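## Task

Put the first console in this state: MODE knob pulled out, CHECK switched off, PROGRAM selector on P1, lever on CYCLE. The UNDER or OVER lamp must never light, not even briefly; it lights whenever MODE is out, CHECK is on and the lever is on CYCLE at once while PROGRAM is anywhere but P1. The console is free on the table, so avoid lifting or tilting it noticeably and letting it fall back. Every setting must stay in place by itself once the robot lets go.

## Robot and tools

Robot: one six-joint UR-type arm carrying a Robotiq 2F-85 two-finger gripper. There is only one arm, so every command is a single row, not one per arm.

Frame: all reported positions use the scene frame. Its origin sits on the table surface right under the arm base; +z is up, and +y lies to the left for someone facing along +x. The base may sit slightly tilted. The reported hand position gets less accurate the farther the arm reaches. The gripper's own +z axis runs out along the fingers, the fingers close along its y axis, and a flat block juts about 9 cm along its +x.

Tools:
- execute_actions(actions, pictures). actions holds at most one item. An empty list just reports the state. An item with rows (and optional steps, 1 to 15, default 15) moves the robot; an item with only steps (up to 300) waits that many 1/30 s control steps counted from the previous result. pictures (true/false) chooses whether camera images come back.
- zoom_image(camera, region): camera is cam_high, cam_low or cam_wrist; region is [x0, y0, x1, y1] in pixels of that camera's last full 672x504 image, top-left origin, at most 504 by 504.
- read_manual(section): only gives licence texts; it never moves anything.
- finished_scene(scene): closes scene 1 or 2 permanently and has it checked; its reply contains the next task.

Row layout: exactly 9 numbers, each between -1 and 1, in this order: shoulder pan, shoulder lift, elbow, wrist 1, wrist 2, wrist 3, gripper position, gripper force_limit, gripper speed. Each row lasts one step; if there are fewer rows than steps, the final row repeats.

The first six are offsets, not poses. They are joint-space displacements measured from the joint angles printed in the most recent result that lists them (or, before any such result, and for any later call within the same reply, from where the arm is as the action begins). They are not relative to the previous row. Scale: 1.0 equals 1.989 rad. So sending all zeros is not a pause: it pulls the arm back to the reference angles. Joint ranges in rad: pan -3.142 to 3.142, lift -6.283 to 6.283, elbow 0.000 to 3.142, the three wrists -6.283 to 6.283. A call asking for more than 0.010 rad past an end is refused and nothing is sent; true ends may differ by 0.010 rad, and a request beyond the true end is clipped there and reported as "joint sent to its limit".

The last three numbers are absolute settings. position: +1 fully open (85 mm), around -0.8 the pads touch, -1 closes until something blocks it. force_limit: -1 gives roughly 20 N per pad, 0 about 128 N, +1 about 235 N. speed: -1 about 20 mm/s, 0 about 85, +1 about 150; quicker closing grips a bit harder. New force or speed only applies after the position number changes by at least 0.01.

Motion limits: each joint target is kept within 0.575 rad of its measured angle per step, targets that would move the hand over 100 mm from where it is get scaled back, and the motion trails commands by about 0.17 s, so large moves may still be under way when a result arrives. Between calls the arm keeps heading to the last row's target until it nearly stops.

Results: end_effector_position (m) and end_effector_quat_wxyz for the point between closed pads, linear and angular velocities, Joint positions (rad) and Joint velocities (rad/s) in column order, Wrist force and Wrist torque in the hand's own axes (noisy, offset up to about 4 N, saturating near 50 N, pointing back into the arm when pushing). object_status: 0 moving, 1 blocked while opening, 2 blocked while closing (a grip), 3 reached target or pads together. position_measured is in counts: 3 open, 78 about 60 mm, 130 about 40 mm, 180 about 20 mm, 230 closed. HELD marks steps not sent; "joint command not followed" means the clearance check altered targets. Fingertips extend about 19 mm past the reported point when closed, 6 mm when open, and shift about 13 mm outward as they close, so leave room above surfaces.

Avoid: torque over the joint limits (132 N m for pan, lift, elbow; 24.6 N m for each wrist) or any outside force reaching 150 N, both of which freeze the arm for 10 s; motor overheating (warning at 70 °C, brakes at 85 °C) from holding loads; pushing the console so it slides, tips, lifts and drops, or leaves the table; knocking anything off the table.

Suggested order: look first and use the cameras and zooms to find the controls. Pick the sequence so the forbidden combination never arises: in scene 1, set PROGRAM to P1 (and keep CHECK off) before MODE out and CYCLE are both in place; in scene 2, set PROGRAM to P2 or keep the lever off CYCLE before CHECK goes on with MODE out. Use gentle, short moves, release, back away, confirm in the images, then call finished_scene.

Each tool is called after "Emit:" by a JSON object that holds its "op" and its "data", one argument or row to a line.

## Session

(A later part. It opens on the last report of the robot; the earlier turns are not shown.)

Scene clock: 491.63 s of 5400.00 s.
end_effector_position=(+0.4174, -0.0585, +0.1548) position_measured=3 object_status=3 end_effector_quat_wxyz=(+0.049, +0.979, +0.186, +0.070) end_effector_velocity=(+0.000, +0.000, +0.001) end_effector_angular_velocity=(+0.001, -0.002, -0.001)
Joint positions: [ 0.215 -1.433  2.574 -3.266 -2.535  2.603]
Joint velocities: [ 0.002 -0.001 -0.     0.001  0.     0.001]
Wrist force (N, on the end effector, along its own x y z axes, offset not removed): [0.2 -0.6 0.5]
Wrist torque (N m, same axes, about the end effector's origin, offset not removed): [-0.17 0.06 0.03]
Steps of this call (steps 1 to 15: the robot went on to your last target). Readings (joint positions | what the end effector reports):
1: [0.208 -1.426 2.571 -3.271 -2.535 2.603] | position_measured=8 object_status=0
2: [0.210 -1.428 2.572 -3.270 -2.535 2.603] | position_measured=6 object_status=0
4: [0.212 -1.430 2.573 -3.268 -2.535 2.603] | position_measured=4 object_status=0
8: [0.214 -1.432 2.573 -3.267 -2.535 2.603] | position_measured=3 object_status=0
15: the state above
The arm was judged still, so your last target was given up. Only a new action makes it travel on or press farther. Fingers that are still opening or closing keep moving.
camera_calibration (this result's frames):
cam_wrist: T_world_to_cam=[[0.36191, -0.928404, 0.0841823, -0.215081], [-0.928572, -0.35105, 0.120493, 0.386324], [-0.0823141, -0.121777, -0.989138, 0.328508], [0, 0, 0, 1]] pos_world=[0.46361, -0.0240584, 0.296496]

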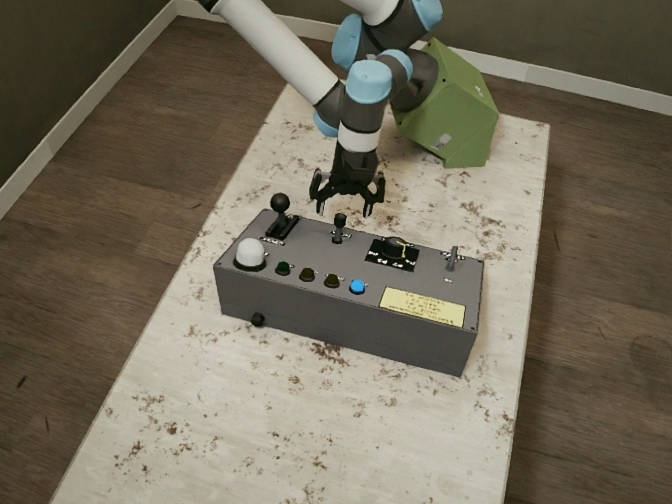

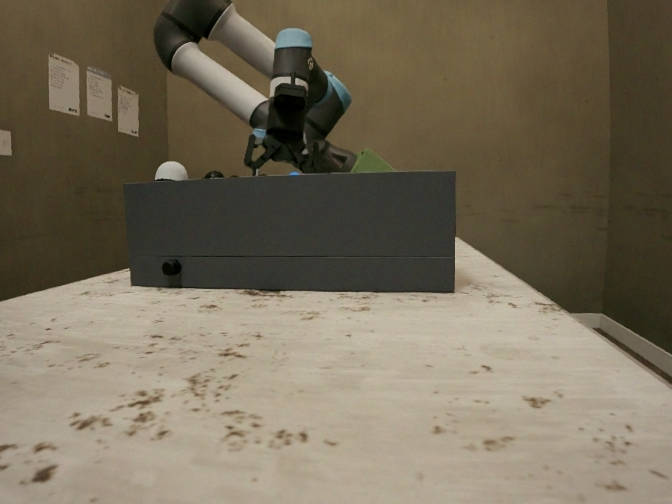

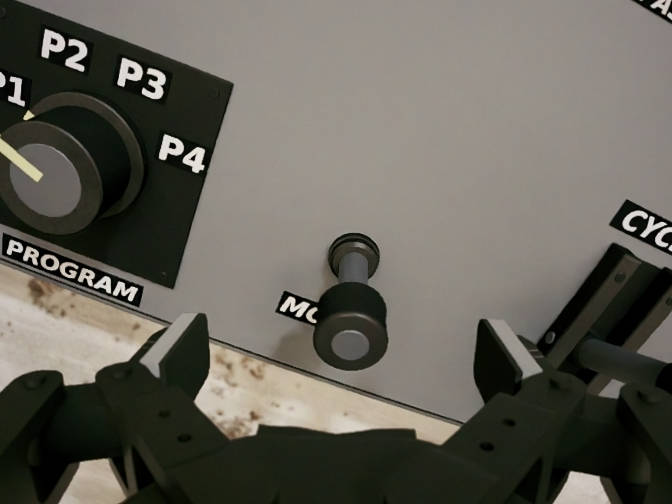

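Emit:
{"op": "execute_actions", "data": {
  "actions": [
    {"rows": [[-0.043,-0.278,0.0577,0.22,0,0,-0.85,0,1]], "steps": 15}
  ],
  "pictures": false
}}

Emit:
{"op": "execute_actions", "data": {
  "actions": [
    {"steps": 20}
  ]
}}

Scene clock: 507.67 s of 5400.00 s.
end_effector_position=(+0.3472, -0.1499, +0.1929) position_measured=165 object_status=0 end_effector_quat_wxyz=(+0.058, +0.984, +0.167, +0.035) end_effector_velocity=(-0.025, -0.037, +0.024) end_effector_angular_velocity=(-0.010, -0.020, -0.055)
Joint positions: [ 0.132 -1.958  2.685 -2.847 -2.535  2.603]
Joint velocities: [-0.021 -0.243  0.029  0.158 -0.    -0.   ]
Wrist force (N, on the end effector, along its own x y z axes, offset not removed): [1.5 -0.6 3.2]
Wrist torque (N m, same axes, about the end effector's origin, offset not removed): [-0.36 -0.08 -0.01]
Steps of this call (steps 1 to 90: nothing new was sent; then 12.53 s passed at rest; steps 91 to 105: all 15 steps of this action). Readings (joint positions | what the end effector reports):
91: [0.215 -1.434 2.574 -3.266 -2.535 2.603] | position_measured=3 object_status=0
92: [0.207 -1.443 2.583 -3.257 -2.535 2.603] | position_measured=5 object_status=0
94: [0.182 -1.512 2.616 -3.187 -2.535 2.603] | position_measured=23 object_status=0
98: [0.148 -1.772 2.663 -2.969 -2.535 2.603] | position_measured=73 object_status=0
105: the state above

Scene clock: 508.33 s of 5400.00 s.
end_effector_position=(+0.3442, -0.1540, +0.1955) position_measured=231 object_status=3 end_effector_quat_wxyz=(+0.059, +0.984, +0.163, +0.036) end_effector_velocity=(-0.000, -0.000, -0.000) end_effector_angular_velocity=(-0.000, +0.001, +0.000)
Joint positions: [ 0.13  -1.986  2.688 -2.829 -2.535  2.603]
Joint velocities: [-0.001 -0.    -0.     0.001  0.    -0.   ]
Wrist force (N, on the end effector, along its own x y z axes, offset not removed): [3.3 1.7 -0.7]
Wrist torque (N m, same axes, about the end effector's origin, offset not removed): [0.24 -0.45 0.09]
Steps of this call (steps 1 to 20: the robot went on to your last target). Readings (joint positions | what the end effector reports):
1: [0.132 -1.965 2.686 -2.843 -2.535 2.603] | position_measured=179 object_status=0
2: [0.131 -1.970 2.686 -2.839 -2.535 2.603] | position_measured=192 object_status=0
4: [0.131 -1.977 2.687 -2.835 -2.535 2.603] | position_measured=218 object_status=0
8: [0.130 -1.983 2.688 -2.831 -2.535 2.603] | position_measured=231 object_status=0
20: the state above
camera_calibration (this result's frames):
cam_wrist: T_world_to_cam=[[0.319262, -0.943512, 0.0886351, -0.269282], [-0.935602, -0.298939, 0.18784, 0.277207], [-0.150733, -0.142897, -0.978192, 0.369334], [0, 0, 0, 1]] pos_world=[0.400997, -0.118426, 0.333077]

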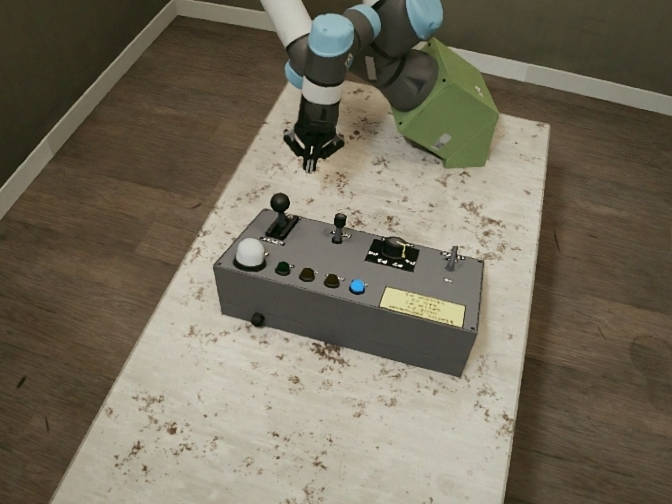

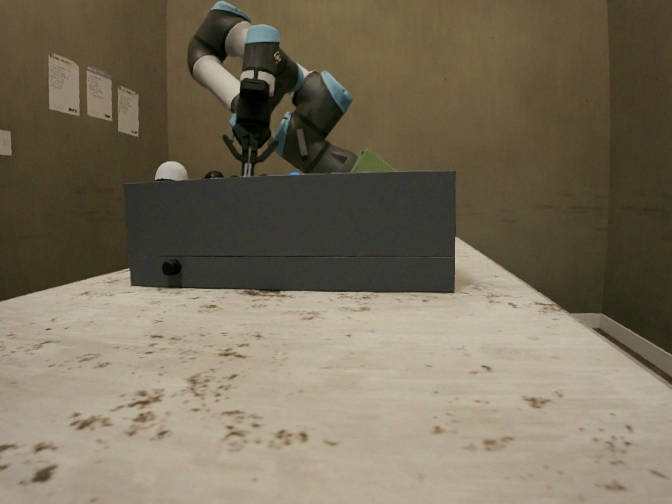

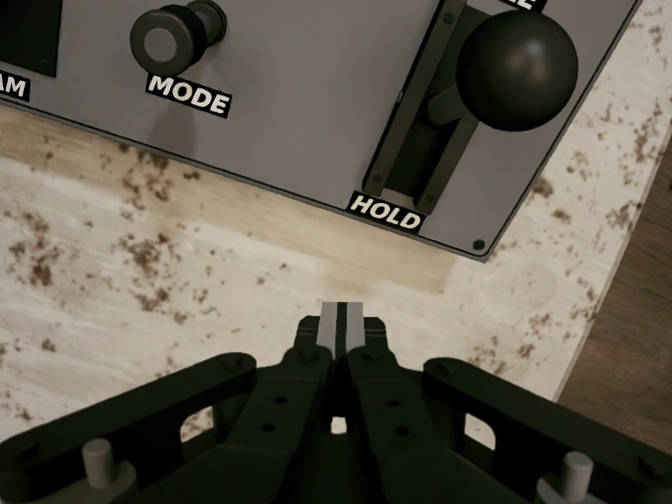

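Emit:
{"op": "execute_actions", "data": {
  "actions": [
    {"rows": [[-0.035,0.0384,-0.0702,0.0318,0,0,-0.85,0,1]], "steps": 15}
  ],
  "pictures": false
}}

Emit:
{"op": "execute_actions", "data": {
  "actions": [
    {"steps": 15}
  ]
}}

Scene clock: 521.70 s of 5400.00 s.
end_effector_position=(+0.3887, -0.1828, +0.1871) position_measured=231 object_status=3 end_effector_quat_wxyz=(+0.066, +0.987, +0.145, +0.008) end_effector_velocity=(+0.010, -0.007, -0.001) end_effector_angular_velocity=(-0.005, +0.006, -0.010)
Joint positions: [ 0.062 -1.911  2.552 -2.767 -2.535  2.603]
Joint velocities: [-0.012  0.014 -0.03   0.012 -0.     0.   ]
Wrist force (N, on the end effector, along its own x y z axes, offset not removed): [2.0 1.7 0.9]
Wrist torque (N m, same axes, about the end effector's origin, offset not removed): [0.21 -0.23 -0.05]
Steps of this call (steps 1 to 15: the robot went on to your last target; steps 16 to 90: nothing new was sent; then 9.87 s passed at rest; steps 91 to 105: all 15 steps of this action). Readings (joint positions | what the end effector reports):
91: [0.129 -1.985 2.688 -2.828 -2.535 2.603] | position_measured=231 object_status=3
92: [0.121 -1.977 2.679 -2.821 -2.535 2.603] | position_measured=231 object_status=3
94: [0.097 -1.950 2.632 -2.798 -2.535 2.603] | position_measured=231 object_status=3
98: [0.072 -1.922 2.575 -2.776 -2.535 2.603] | position_measured=231 object_status=3
105: the state above

Scene clock: 522.20 s of 5400.00 s.
end_effector_position=(+0.3899, -0.1836, +0.1869) position_measured=231 object_status=3 end_effector_quat_wxyz=(+0.066, +0.987, +0.145, +0.007) end_effector_velocity=(-0.000, -0.000, -0.000) end_effector_angular_velocity=(-0.000, +0.002, -0.000)
Joint positions: [ 0.06  -1.909  2.549 -2.766 -2.535  2.603]
Joint velocities: [-0.002  0.001 -0.     0.    -0.    -0.   ]
Wrist force (N, on the end effector, along its own x y z axes, offset not removed): [0.2 -0.6 1.4]
Wrist torque (N m, same axes, about the end effector's origin, offset not removed): [-0.05 0.03 0.18]
Steps of this call (steps 1 to 15: the robot went on to your last target). Readings (joint positions | what the end effector reports):
1: [0.061 -1.911 2.551 -2.767 -2.535 2.603] | position_measured=231 object_status=3
2: [0.061 -1.910 2.551 -2.766 -2.535 2.603] | position_measured=231 object_status=3
4: [0.061 -1.910 2.550 -2.766 -2.535 2.603] | position_measured=231 object_status=3
8: [0.060 -1.910 2.549 -2.766 -2.535 2.603] | position_measured=231 object_status=3
15: the state above
The arm was judged still, so your last target was given up. Only a new action makes it travel on or press farther. Fingers that are still opening or closing keep moving.
camera_calibration (this result's frames):
cam_wrist: T_world_to_cam=[[0.284668, -0.953969, 0.0943818, -0.300466], [-0.936062, -0.255381, 0.242009, 0.31071], [-0.206765, -0.157239, -0.965673, 0.380466], [0, 0, 0, 1]] pos_world=[0.455044, -0.147462, 0.32057]

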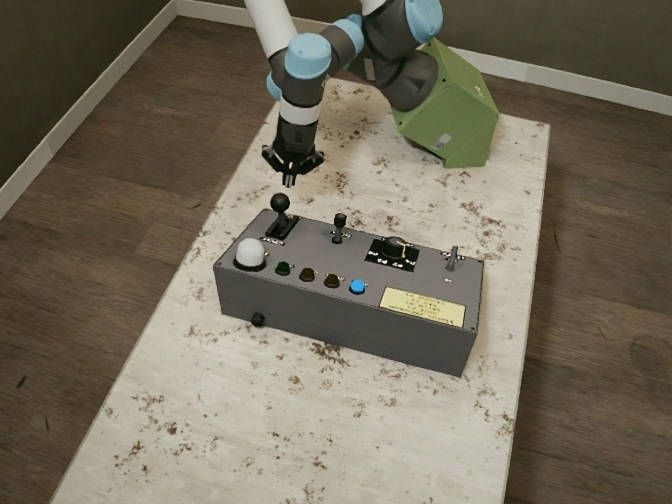

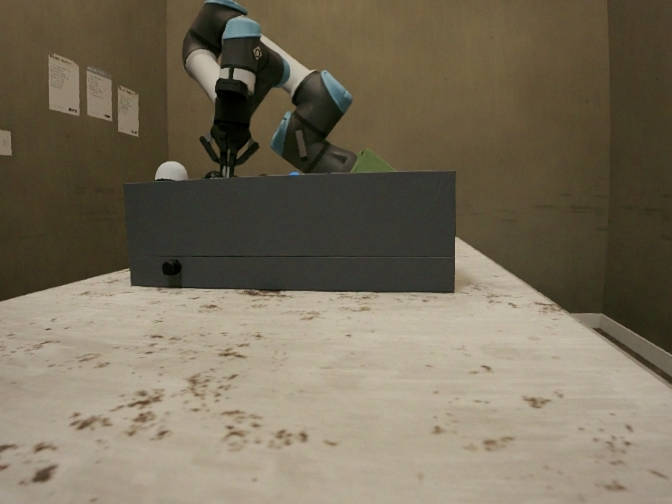

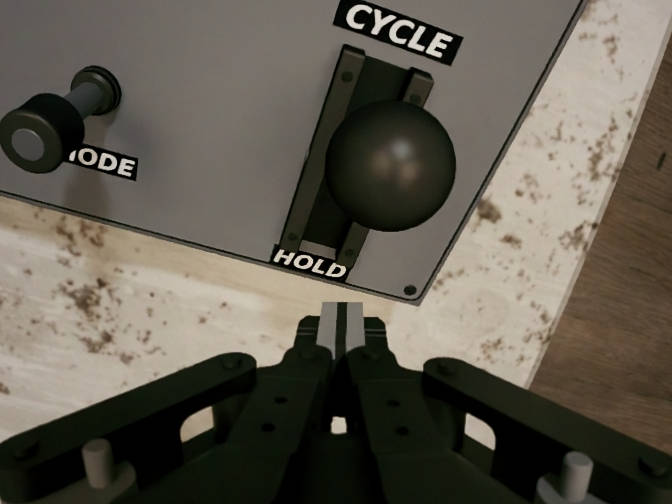

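Emit:
{"op": "execute_actions", "data": {
  "actions": [
    {"rows": [[0.0176,0.087,-0.113,0.026,0,0,-0.85,0,1]], "steps": 15}
  ],
  "pictures": false
}}

Emit:
{"op": "execute_actions", "data": {
  "actions": [
    {"steps": 15}
  ]
}}

Scene clock: 538.43 s of 5400.00 s.
end_effector_position=(+0.4214, -0.1803, +0.1876) position_measured=231 object_status=3 end_effector_quat_wxyz=(+0.063, +0.985, +0.158, +0.008) end_effector_velocity=(-0.000, -0.000, -0.000) end_effector_angular_velocity=(-0.000, +0.000, -0.001)
Joint positions: [ 0.078 -1.839  2.471 -2.738 -2.537  2.603]
Joint velocities: [-0.001 -0.     0.    -0.     0.     0.   ]
Wrist force (N, on the end effector, along its own x y z axes, offset not removed): [3.6 -2.0 2.2]
Wrist torque (N m, same axes, about the end effector's origin, offset not removed): [-0.43 -0.59 -0.04]
FORCE FAULT: contact force on the arm reached its limit, and the arm stopped for 10 seconds. The contact can be on any part of the arm, not only on its tool. The arm's remaining commands of this call were not run. The arm holds still and accepts commands again. Move the arm away from the contact; if what it grips holds it there, let go first. Pushing or pulling that hard again can fault the arm again.
The stop began at step 95 of this call (marked STOPPED below). From that step on the arm followed nothing that you had sent. 11 steps, steps kept back included, did not run and will not run. Nothing is kept back now, and the robot has no last target.
Steps of this call (steps 1 to 90: nothing new was sent; then 3.07 s passed at rest; steps 91 to 94: the first 4 steps of this action; steps 95 to 395: the stop). Readings (joint positions | what the end effector reports):
91: [0.061 -1.909 2.548 -2.765 -2.535 2.603] | position_measured=231 object_status=3
92: [0.066 -1.900 2.539 -2.758 -2.535 2.603] | position_measured=231 object_status=3
94: [0.078 -1.845 2.476 -2.740 -2.535 2.603] | position_measured=231 object_status=3
95: [0.078 -1.838 2.471 -2.738 -2.536 2.603] | position_measured=231 object_status=3 STOPPED
98: [0.078 -1.839 2.471 -2.737 -2.537 2.603] | position_measured=231 object_status=3
395: the state above

Scene clock: 538.47 s of 5400.00 s.
end_effector_position=(+0.4214, -0.1803, +0.1876) position_measured=231 object_status=3 end_effector_quat_wxyz=(+0.063, +0.985, +0.158, +0.008) end_effector_velocity=(-0.000, -0.000, -0.000) end_effector_angular_velocity=(-0.000, +0.000, -0.000)
Joint positions: [ 0.078 -1.839  2.471 -2.738 -2.537  2.603]
Joint velocities: [-0.  0.  0. -0. -0.  0.]
Wrist force (N, on the end effector, along its own x y z axes, offset not removed): [0.2 1.5 3.3]
Wrist torque (N m, same axes, about the end effector's origin, offset not removed): [0.28 0.09 0.00]
A stop began in an earlier call of the same reply, so what this call sent did not run. Send another action.
Steps of this call (step 1: nothing new was sent). Readings (joint positions | what the end effector reports):
1: the state above
camera_calibration (this result's frames):
cam_wrist: T_world_to_cam=[[0.309352, -0.946863, 0.0880487, -0.314347], [-0.928883, -0.281046, 0.241225, 0.333433], [-0.203662, -0.156411, -0.966467, 0.387163], [0, 0, 0, 1]] pos_world=[0.485814, -0.143377, 0.321426]

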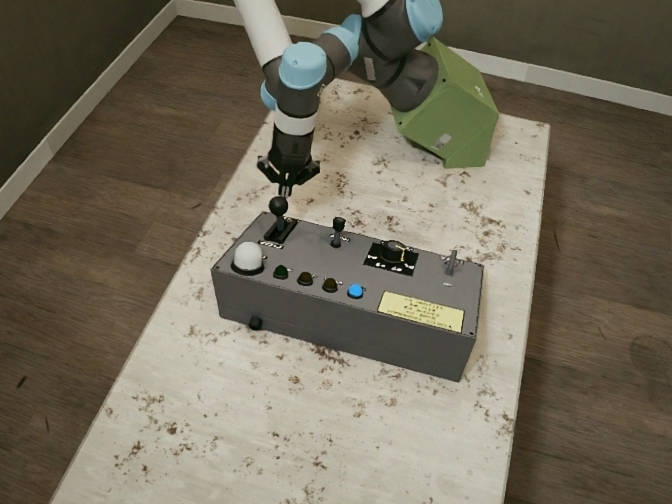

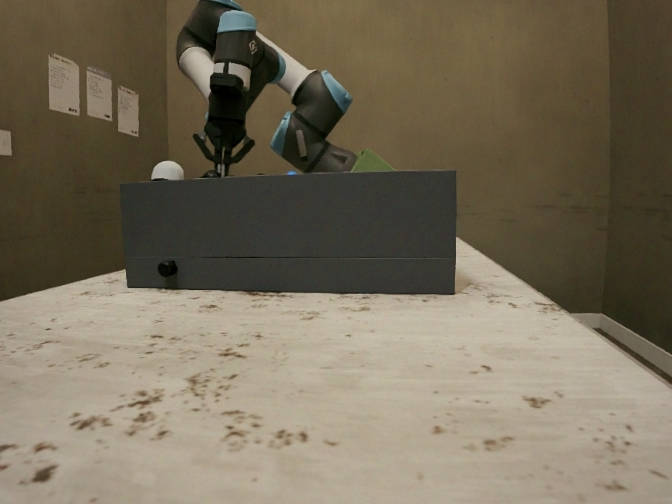

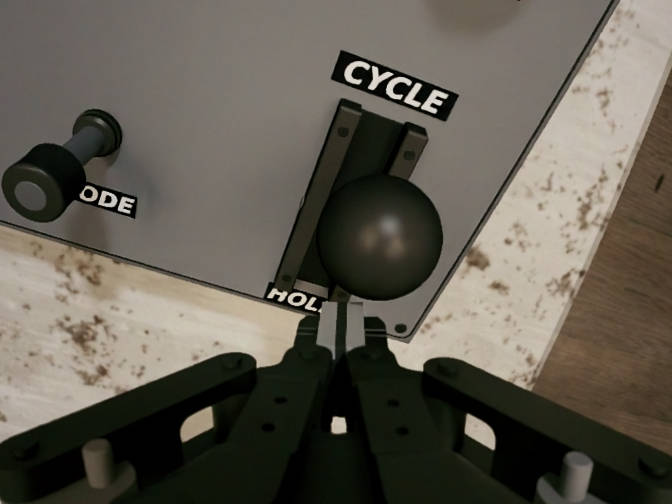

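Emit:
{"op": "execute_actions", "data": {
  "actions": [
    {"rows": [[0.001,0.004,-0.005,0.001,0,0,-0.85,0,1],[0.001,0.008,-0.01,0.002,0,0,-0.85,0,1],[0.002,0.012,-0.015,0.003,0,0,-0.85,0,1],[0.002,0.016,-0.02,0.004,0,0,-0.85,0,1],[0.003,0.02,-0.025,0.005,0,0,-0.85,0,1],[0.003,0.024,-0.03,0.006,0,0,-0.85,0,1],[0.004,0.028,-0.035,0.007,0,0,-0.85,0,1],[0.004,0.032,-0.04,0.008,0,0,-0.85,0,1],[0.005,0.036,-0.045,0.009,0,0,-0.85,0,1],[0.005,0.04,-0.05,0.01,0,0,-0.85,0,1],[0.006,0.044,-0.055,0.011,0,0,-0.85,0,1],[0.006,0.048,-0.06,0.012,0,0,-0.85,0,1]], "steps": 15}
  ]
}}

Scene clock: 545.77 s of 5400.00 s.
end_effector_position=(+0.4630, -0.1807, +0.1883) position_measured=231 object_status=3 end_effector_quat_wxyz=(+0.062, +0.985, +0.161, +0.012) end_effector_velocity=(+0.064, +0.001, -0.000) end_effector_angular_velocity=(+0.005, -0.010, +0.011)
Joint positions: [ 0.088 -1.758  2.37  -2.717 -2.536  2.603]
Joint velocities: [ 0.015  0.127 -0.157  0.031  0.    -0.001]
Wrist force (N, on the end effector, along its own x y z axes, offset not removed): [-30.0 -12.8 1.7]
Wrist torque (N m, same axes, about the end effector's origin, offset not removed): [-0.11 -0.37 0.14]
Steps of this call (steps 1 to 90: nothing new was sent; then 3.80 s passed at rest; steps 91 to 105: all 15 steps of this action). Readings (joint positions | what the end effector reports):
91: [0.078 -1.838 2.471 -2.738 -2.537 2.603] | position_measured=231 object_status=3
92: [0.078 -1.837 2.469 -2.737 -2.537 2.603] | position_measured=231 object_status=3
94: [0.079 -1.830 2.460 -2.735 -2.537 2.603] | position_measured=231 object_status=3
98: [0.082 -1.806 2.430 -2.729 -2.537 2.603] | position_measured=231 object_status=3
105: the state above
camera_calibration (this result's frames):
cam_wrist: T_world_to_cam=[[0.314727, -0.945182, 0.0870482, -0.329638], [-0.928839, -0.287798, 0.233301, 0.372041], [-0.19546, -0.15428, -0.9685, 0.393139], [0, 0, 0, 1]] pos_world=[0.526155, -0.143842, 0.322652]

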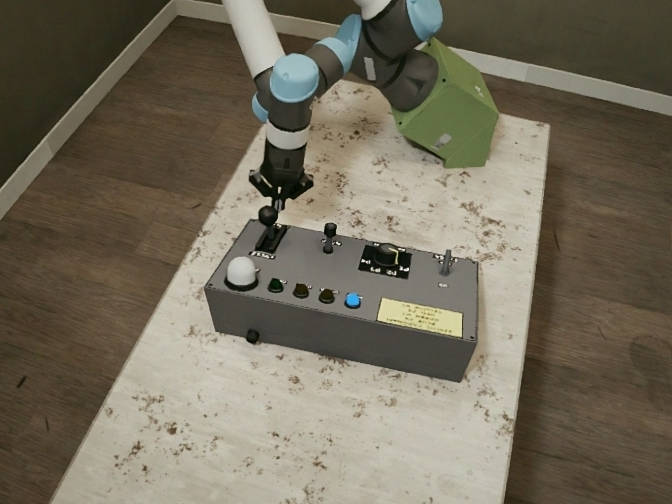

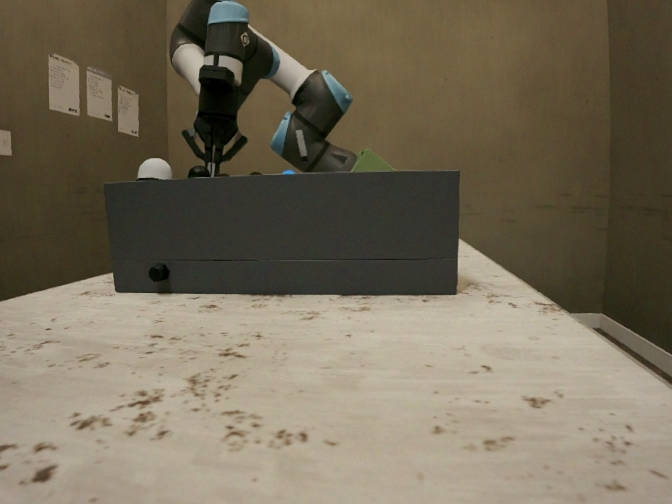

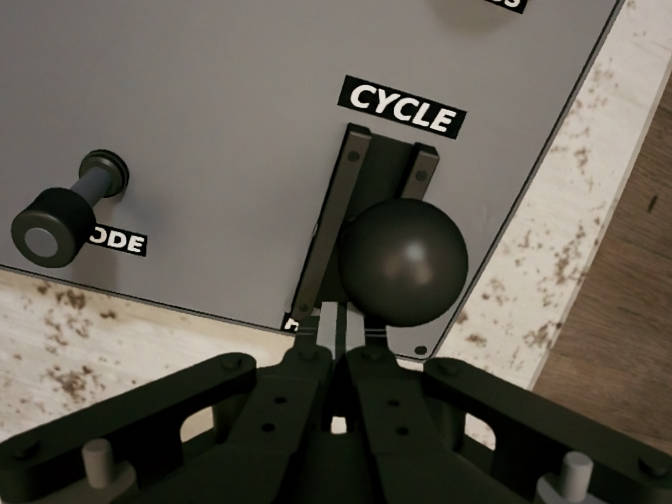

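Emit:
{"op": "execute_actions", "data": {
  "actions": []
}}

Scene clock: 554.13 s of 5400.00 s.
end_effector_position=(+0.4706, -0.1807, +0.1882) position_measured=231 object_status=3 end_effector_quat_wxyz=(+0.062, +0.985, +0.161, +0.013) end_effector_velocity=(+0.000, -0.000, +0.000) end_effector_angular_velocity=(+0.000, -0.001, +0.000)
Joint positions: [ 0.09  -1.743  2.351 -2.714 -2.537  2.603]
Joint velocities: [ 0. -0. -0.  0.  0. -0.]
Wrist force (N, on the end effector, along its own x y z axes, offset not removed): [-32.9 -0.3 -2.2]
Wrist torque (N m, same axes, about the end effector's origin, offset not removed): [0.87 -0.89 0.55]
Steps of this call (steps 1 to 30: the robot went on to your last target; steps 31 to 90: nothing new was sent; then 5.37 s passed at rest). Readings (joint positions | what the end effector reports):
1: [0.088 -1.754 2.365 -2.716 -2.536 2.603] | position_measured=231 object_status=3
2: [0.089 -1.751 2.362 -2.716 -2.536 2.603] | position_measured=231 object_status=3
4: [0.089 -1.748 2.357 -2.715 -2.536 2.603] | position_measured=231 object_status=3
8: [0.089 -1.745 2.353 -2.714 -2.537 2.603] | position_measured=231 object_status=3
90: the state above
The arm was judged still, so your last target was given up. Only a new action makes it travel on or press farther. Fingers that are still opening or closing keep moving.
camera_calibration (this result's frames):
cam_wrist: T_world_to_cam=[[0.315297, -0.944981, 0.0871687, -0.332274], [-0.92894, -0.288547, 0.231974, 0.379214], [-0.194059, -0.154115, -0.968808, 0.394023], [0, 0, 0, 1]] pos_world=[0.533496, -0.143847, 0.322729]

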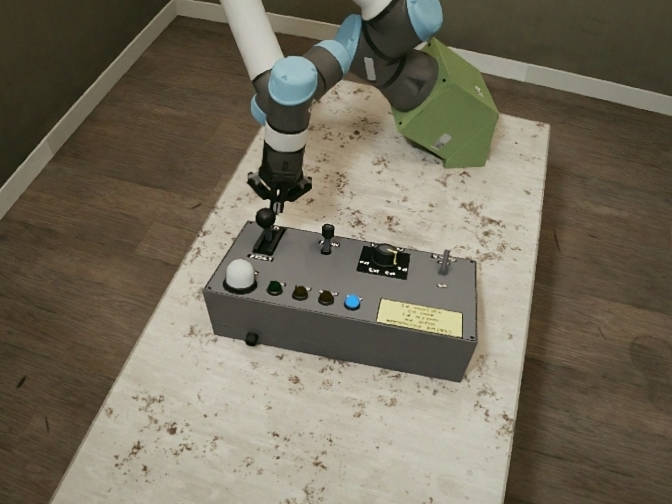

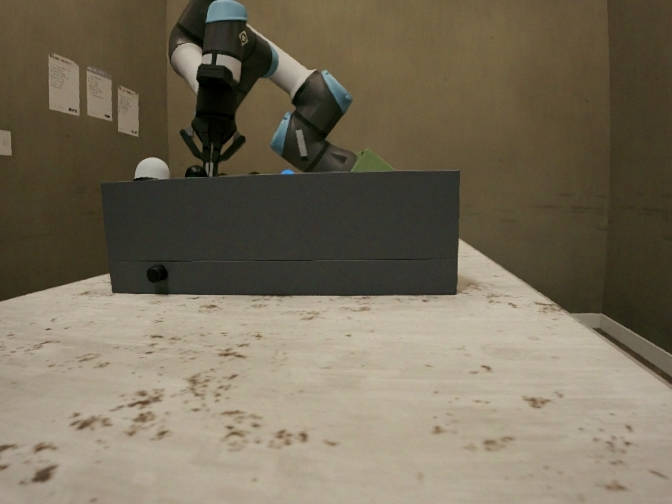

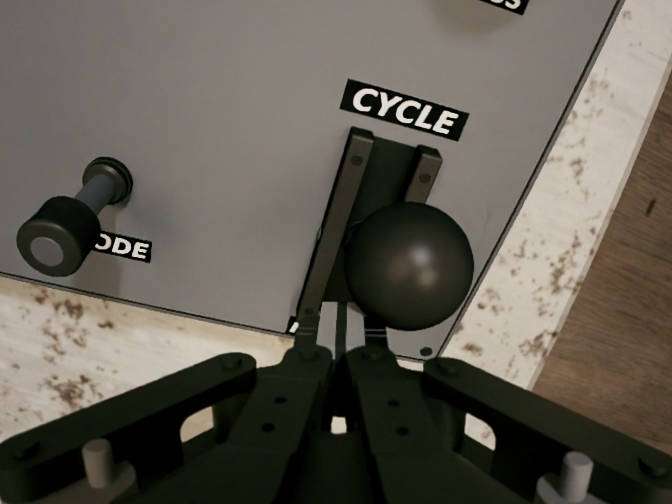

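Emit:
{"op": "execute_actions", "data": {
  "actions": [
    {"rows": [[0.069,-0.053,-0.0064,0.059,0,0,1,0,0]], "steps": 15}
  ]
}}

Scene clock: 563.43 s of 5400.00 s.
end_effector_position=(+0.4742, -0.1696, +0.2487) position_measured=138 object_status=0 end_effector_quat_wxyz=(+0.048, +0.977, +0.196, +0.068) end_effector_velocity=(-0.001, +0.003, +0.012) end_effector_angular_velocity=(+0.009, -0.021, +0.018)
Joint positions: [ 0.223 -1.846  2.339 -2.599 -2.537  2.603]
Joint velocities: [ 0.029 -0.021 -0.002  0.024  0.     0.   ]
Wrist force (N, on the end effector, along its own x y z axes, offset not removed): [1.4 0.9 -0.4]
Wrist torque (N m, same axes, about the end effector's origin, offset not removed): [0.11 -0.17 0.02]
Steps of this call (steps 1 to 90: nothing new was sent; then 5.80 s passed at rest; steps 91 to 105: all 15 steps of this action). Readings (joint positions | what the end effector reports):
91: [0.090 -1.744 2.351 -2.713 -2.537 2.603] | position_measured=231 object_status=0
92: [0.099 -1.752 2.349 -2.704 -2.536 2.603] | position_measured=230 object_status=0
94: [0.146 -1.789 2.344 -2.664 -2.536 2.603] | position_measured=220 object_status=0
98: [0.201 -1.830 2.340 -2.618 -2.536 2.603] | position_measured=191 object_status=0
105: the state above
camera_calibration (this result's frames):
cam_wrist: T_world_to_cam=[[0.380726, -0.921093, 0.0814586, -0.353752], [-0.920686, -0.369417, 0.125967, 0.380539], [-0.0859349, -0.122957, -0.988684, 0.414012], [0, 0, 0, 1]] pos_world=[0.520618, -0.134355, 0.390208]

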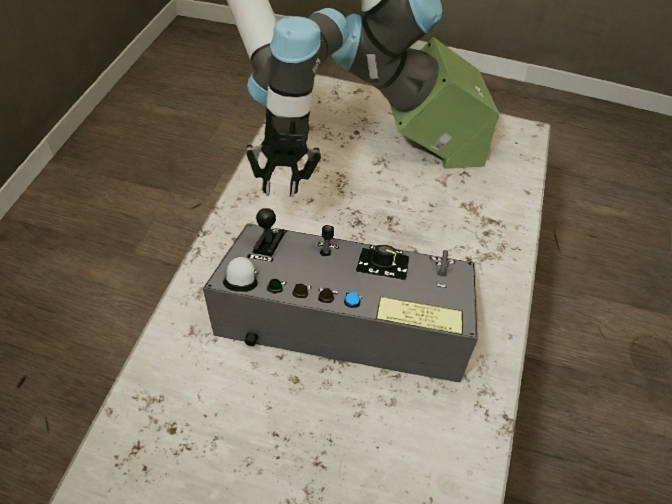

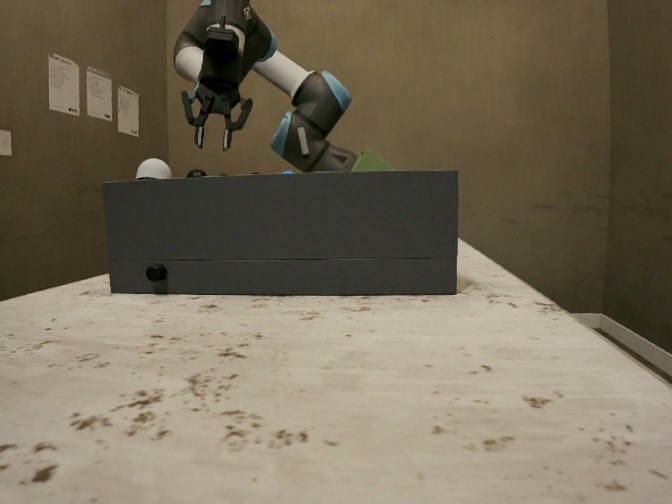

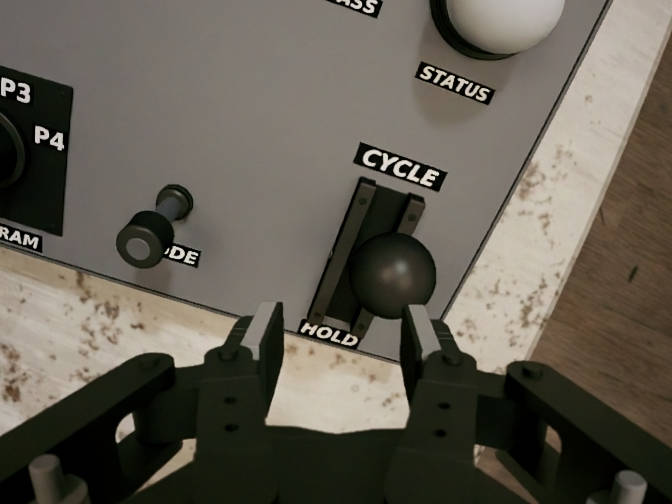

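Emit:
{"op": "execute_actions", "data": {
  "actions": [
    {"rows": [[-0.0206,0.0098,-0.0397,0.030,0,0,1,0,0]], "steps": 15}
  ]
}}

Scene clock: 571.83 s of 5400.00 s.
end_effector_position=(+0.4955, -0.1923, +0.2468) position_measured=3 object_status=3 end_effector_quat_wxyz=(+0.052, +0.980, +0.186, +0.051) end_effector_velocity=(+0.004, -0.005, -0.000) end_effector_angular_velocity=(-0.002, +0.005, -0.006)
Joint positions: [ 0.183 -1.827  2.262 -2.541 -2.537  2.603]
Joint velocities: [-0.008  0.004 -0.015  0.01   0.     0.   ]
Wrist force (N, on the end effector, along its own x y z axes, offset not removed): [-0.3 0.4 2.1]
Wrist torque (N m, same axes, about the end effector's origin, offset not removed): [0.00 0.18 0.05]
Steps of this call (steps 1 to 15: the robot went on to your last target; steps 16 to 90: nothing new was sent; then 4.90 s passed at rest; steps 91 to 105: all 15 steps of this action). Readings (joint positions | what the end effector reports):
91: [0.226 -1.848 2.338 -2.596 -2.537 2.603] | position_measured=3 object_status=3
92: [0.220 -1.845 2.330 -2.588 -2.537 2.603] | position_measured=3 object_status=3
94: [0.205 -1.837 2.302 -2.569 -2.537 2.603] | position_measured=3 object_status=3
98: [0.190 -1.830 2.273 -2.549 -2.537 2.603] | position_measured=3 object_status=3
105: the state above
camera_calibration (this result's frames):
cam_wrist: T_world_to_cam=[[0.361359, -0.92878, 0.0823895, -0.374753], [-0.924904, -0.345841, 0.157945, 0.39074], [-0.118203, -0.133277, -0.984005, 0.424031], [0, 0, 0, 1]] pos_world=[0.546939, -0.156415, 0.386408]

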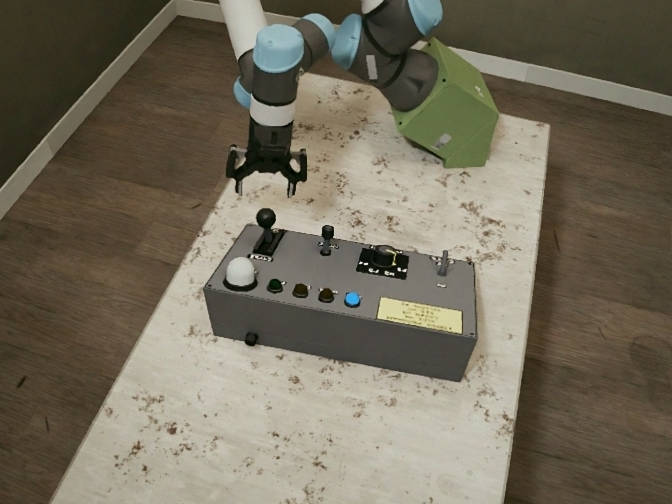

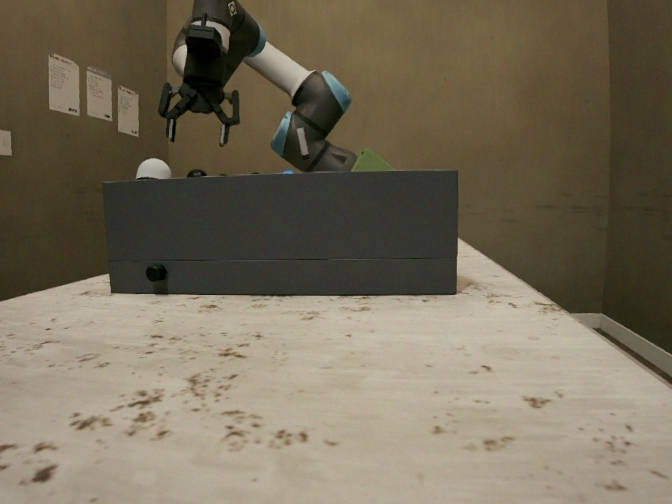

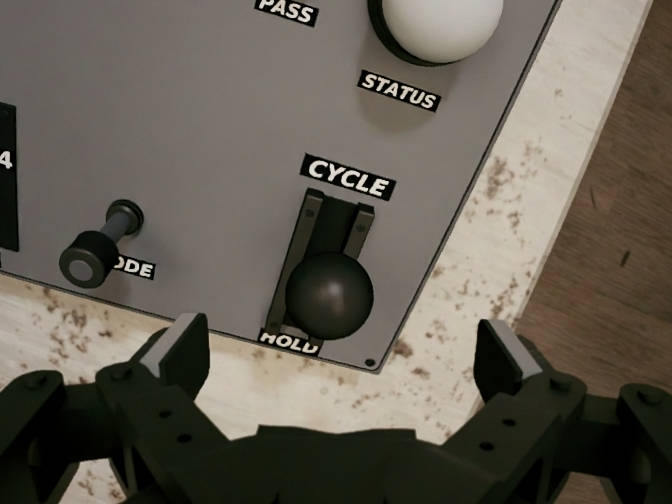

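Emit:
{"op": "execute_actions", "data": {
  "actions": [
    {"rows": [[-0.071,0.038,0.026,-0.064,0,0,1,0,0]], "steps": 15}
  ]
}}

Scene clock: 578.03 s of 5400.00 s.
end_effector_position=(+0.4761, -0.2035, +0.1829) position_measured=3 object_status=3 end_effector_quat_wxyz=(+0.066, +0.987, +0.149, -0.005) end_effector_velocity=(-0.005, -0.004, -0.013) end_effector_angular_velocity=(-0.010, +0.021, -0.020)
Joint positions: [ 0.046 -1.753  2.312 -2.665 -2.537  2.603]
Joint velocities: [-0.03   0.014  0.01  -0.027  0.     0.   ]
Wrist force (N, on the end effector, along its own x y z axes, offset not removed): [3.7 0.8 1.2]
Wrist torque (N m, same axes, about the end effector's origin, offset not removed): [0.02 -0.50 0.07]
Steps of this call (steps 1 to 15: the robot went on to your last target; steps 16 to 90: nothing new was sent; then 2.70 s passed at rest; steps 91 to 105: all 15 steps of this action). Readings (joint positions | what the end effector reports):
91: [0.182 -1.826 2.260 -2.540 -2.537 2.603] | position_measured=3 object_status=3
92: [0.173 -1.818 2.267 -2.549 -2.537 2.603] | position_measured=3 object_status=3
94: [0.126 -1.791 2.286 -2.593 -2.537 2.603] | position_measured=3 object_status=3
98: [0.068 -1.764 2.305 -2.644 -2.537 2.603] | position_measured=3 object_status=3
105: the state above
camera_calibration (this result's frames):
cam_wrist: T_world_to_cam=[[0.293214, -0.951728, 0.0907719, -0.346538], [-0.928168, -0.260617, 0.265675, 0.378149], [-0.229193, -0.162151, -0.95978, 0.399894], [0, 0, 0, 1]] pos_world=[0.544249, -0.166414, 0.314802]

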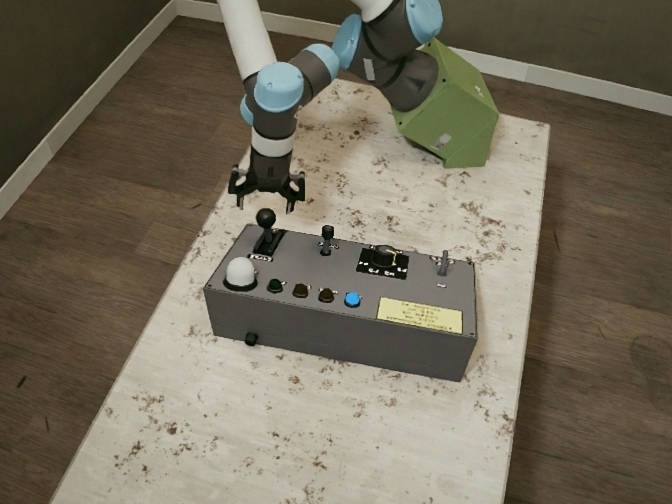

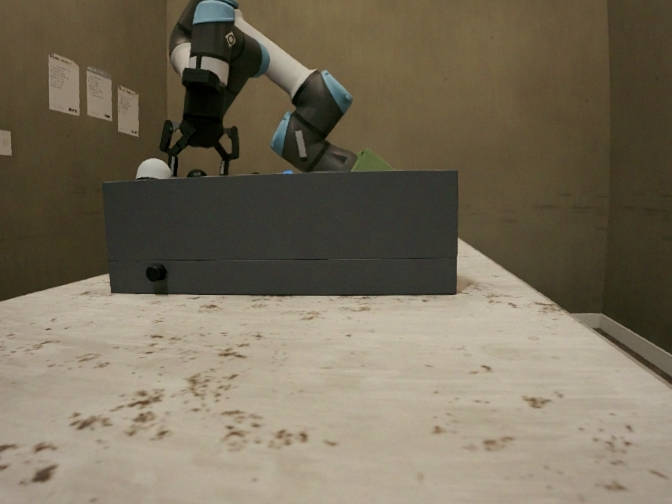

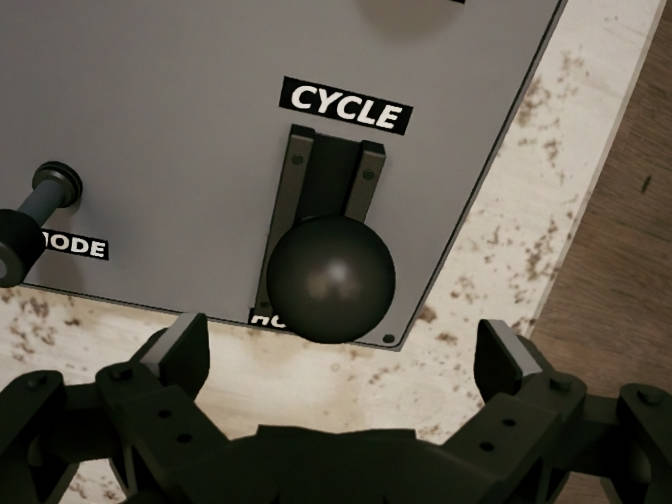

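Emit:
{"op": "execute_actions", "data": {
  "actions": [
    {"rows": [[0.009,0.038,-0.0285,-0.0097,0,0,1,0,0]], "steps": 15}
  ]
}}

Scene clock: 581.83 s of 5400.00 s.
end_effector_position=(+0.5034, -0.1926, +0.1791) position_measured=3 object_status=3 end_effector_quat_wxyz=(+0.064, +0.986, +0.154, +0.003) end_effector_velocity=(+0.005, +0.002, -0.001) end_effector_angular_velocity=(+0.001, -0.003, +0.001)
Joint positions: [ 0.063 -1.679  2.257 -2.684 -2.537  2.603]
Joint velocities: [ 0.004  0.013 -0.011 -0.002 -0.     0.001]
Wrist force (N, on the end effector, along its own x y z axes, offset not removed): [1.0 -3.1 -0.4]
Wrist torque (N m, same axes, about the end effector's origin, offset not removed): [-0.64 -0.13 0.04]
Steps of this call (steps 1 to 15: the robot went on to your last target; steps 16 to 90: nothing new was sent; then 0.30 s passed at rest; steps 91 to 105: all 15 steps of this action). Readings (joint positions | what the end effector reports):
91: [0.043 -1.751 2.313 -2.669 -2.537 2.603] | position_measured=3 object_status=3
92: [0.046 -1.743 2.306 -2.671 -2.537 2.603] | position_measured=3 object_status=3
94: [0.053 -1.717 2.285 -2.676 -2.537 2.603] | position_measured=3 object_status=3
98: [0.060 -1.690 2.265 -2.682 -2.537 2.603] | position_measured=3 object_status=3
105: the state above
camera_calibration (this result's frames):
cam_wrist: T_world_to_cam=[[0.301571, -0.949236, 0.089471, -0.347345], [-0.928891, -0.27135, 0.252054, 0.408159], [-0.214981, -0.159121, -0.963568, 0.398378], [0, 0, 0, 1]] pos_world=[0.569528, -0.155568, 0.312063]

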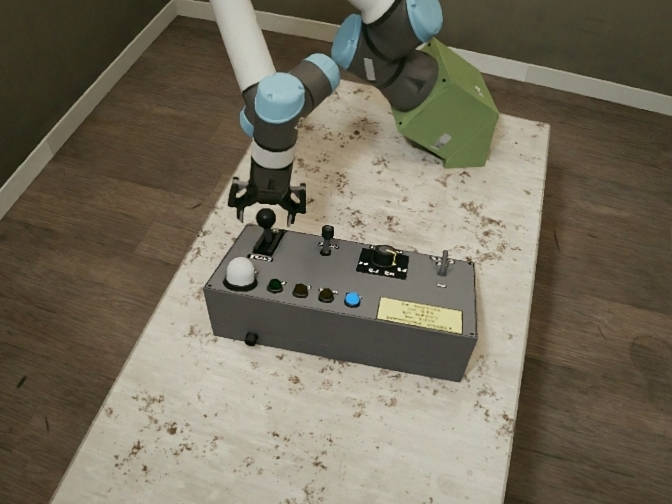

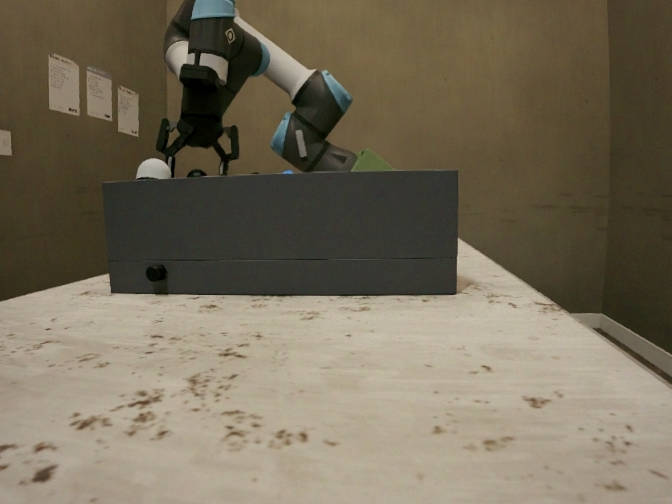

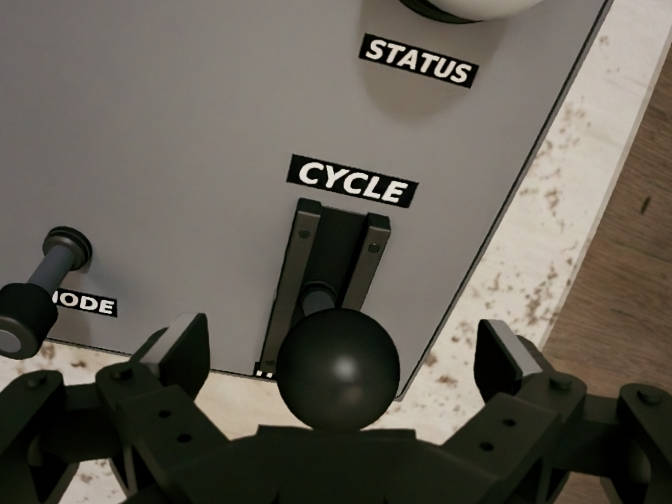

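Emit:
{"op": "execute_actions", "data": {
  "actions": [
    {"rows": [[0,0,0,0,0,0,-1,0,0]], "steps": 15}
  ],
  "pictures": false
}}

Emit:
{"op": "execute_actions", "data": {
  "actions": [
    {"steps": 20}
  ],
  "pictures": false
}}

Scene clock: 584.50 s of 5400.00 s.
end_effector_position=(+0.5035, -0.1925, +0.1791) position_measured=96 object_status=0 end_effector_quat_wxyz=(+0.064, +0.986, +0.154, +0.003) end_effector_velocity=(-0.000, -0.000, -0.001) end_effector_angular_velocity=(-0.000, +0.002, +0.001)
Joint positions: [ 0.063 -1.679  2.257 -2.684 -2.537  2.603]
Joint velocities: [-0.001  0.     0.     0.     0.    -0.   ]
Wrist force (N, on the end effector, along its own x y z axes, offset not removed): [0.2 2.5 0.4]
Wrist torque (N m, same axes, about the end effector's origin, offset not removed): [0.55 0.03 0.10]
Steps of this call (steps 1 to 15: the robot went on to your last target; steps 16 to 65: nothing new was sent; steps 66 to 80: all 15 steps of this action). Readings (joint positions | what the end effector reports):
66: [0.064 -1.678 2.256 -2.684 -2.537 2.603] | position_measured=3 object_status=0
67: [0.064 -1.678 2.256 -2.684 -2.537 2.603] | position_measured=4 object_status=0
69: [0.064 -1.678 2.256 -2.684 -2.537 2.603] | position_measured=14 object_status=0
73: [0.064 -1.679 2.257 -2.684 -2.537 2.603] | position_measured=43 object_status=0
80: the state above

Scene clock: 585.17 s of 5400.00 s.
end_effector_position=(+0.5034, -0.1925, +0.1791) position_measured=139 object_status=2 end_effector_quat_wxyz=(+0.064, +0.986, +0.154, +0.003) end_effector_velocity=(-0.000, -0.000, -0.000) end_effector_angular_velocity=(-0.000, +0.001, +0.001)
Joint positions: [ 0.063 -1.679  2.257 -2.684 -2.537  2.603]
Joint velocities: [-0.001  0.     0.     0.    -0.    -0.001]
Wrist force (N, on the end effector, along its own x y z axes, offset not removed): [-2.3 -28.5 -45.7]
Wrist torque (N m, same axes, about the end effector's origin, offset not removed): [0.92 -0.42 0.29]
Steps of this call (steps 1 to 15: the robot went on to your last target; steps 16 to 20: nothing new was sent). Readings (joint positions | what the end effector reports):
1: [0.063 -1.679 2.257 -2.684 -2.537 2.603] | position_measured=103 object_status=0
2: [0.063 -1.679 2.257 -2.684 -2.537 2.603] | position_measured=111 object_status=0
4: [0.063 -1.679 2.257 -2.684 -2.536 2.603] | position_measured=126 object_status=0
8: [0.063 -1.679 2.257 -2.684 -2.536 2.603] | position_measured=139 object_status=0
20: the state above
The arm was judged still, so your last target was given up. Only a new action makes it travel on or press farther. Fingers that are still opening or closing keep moving.


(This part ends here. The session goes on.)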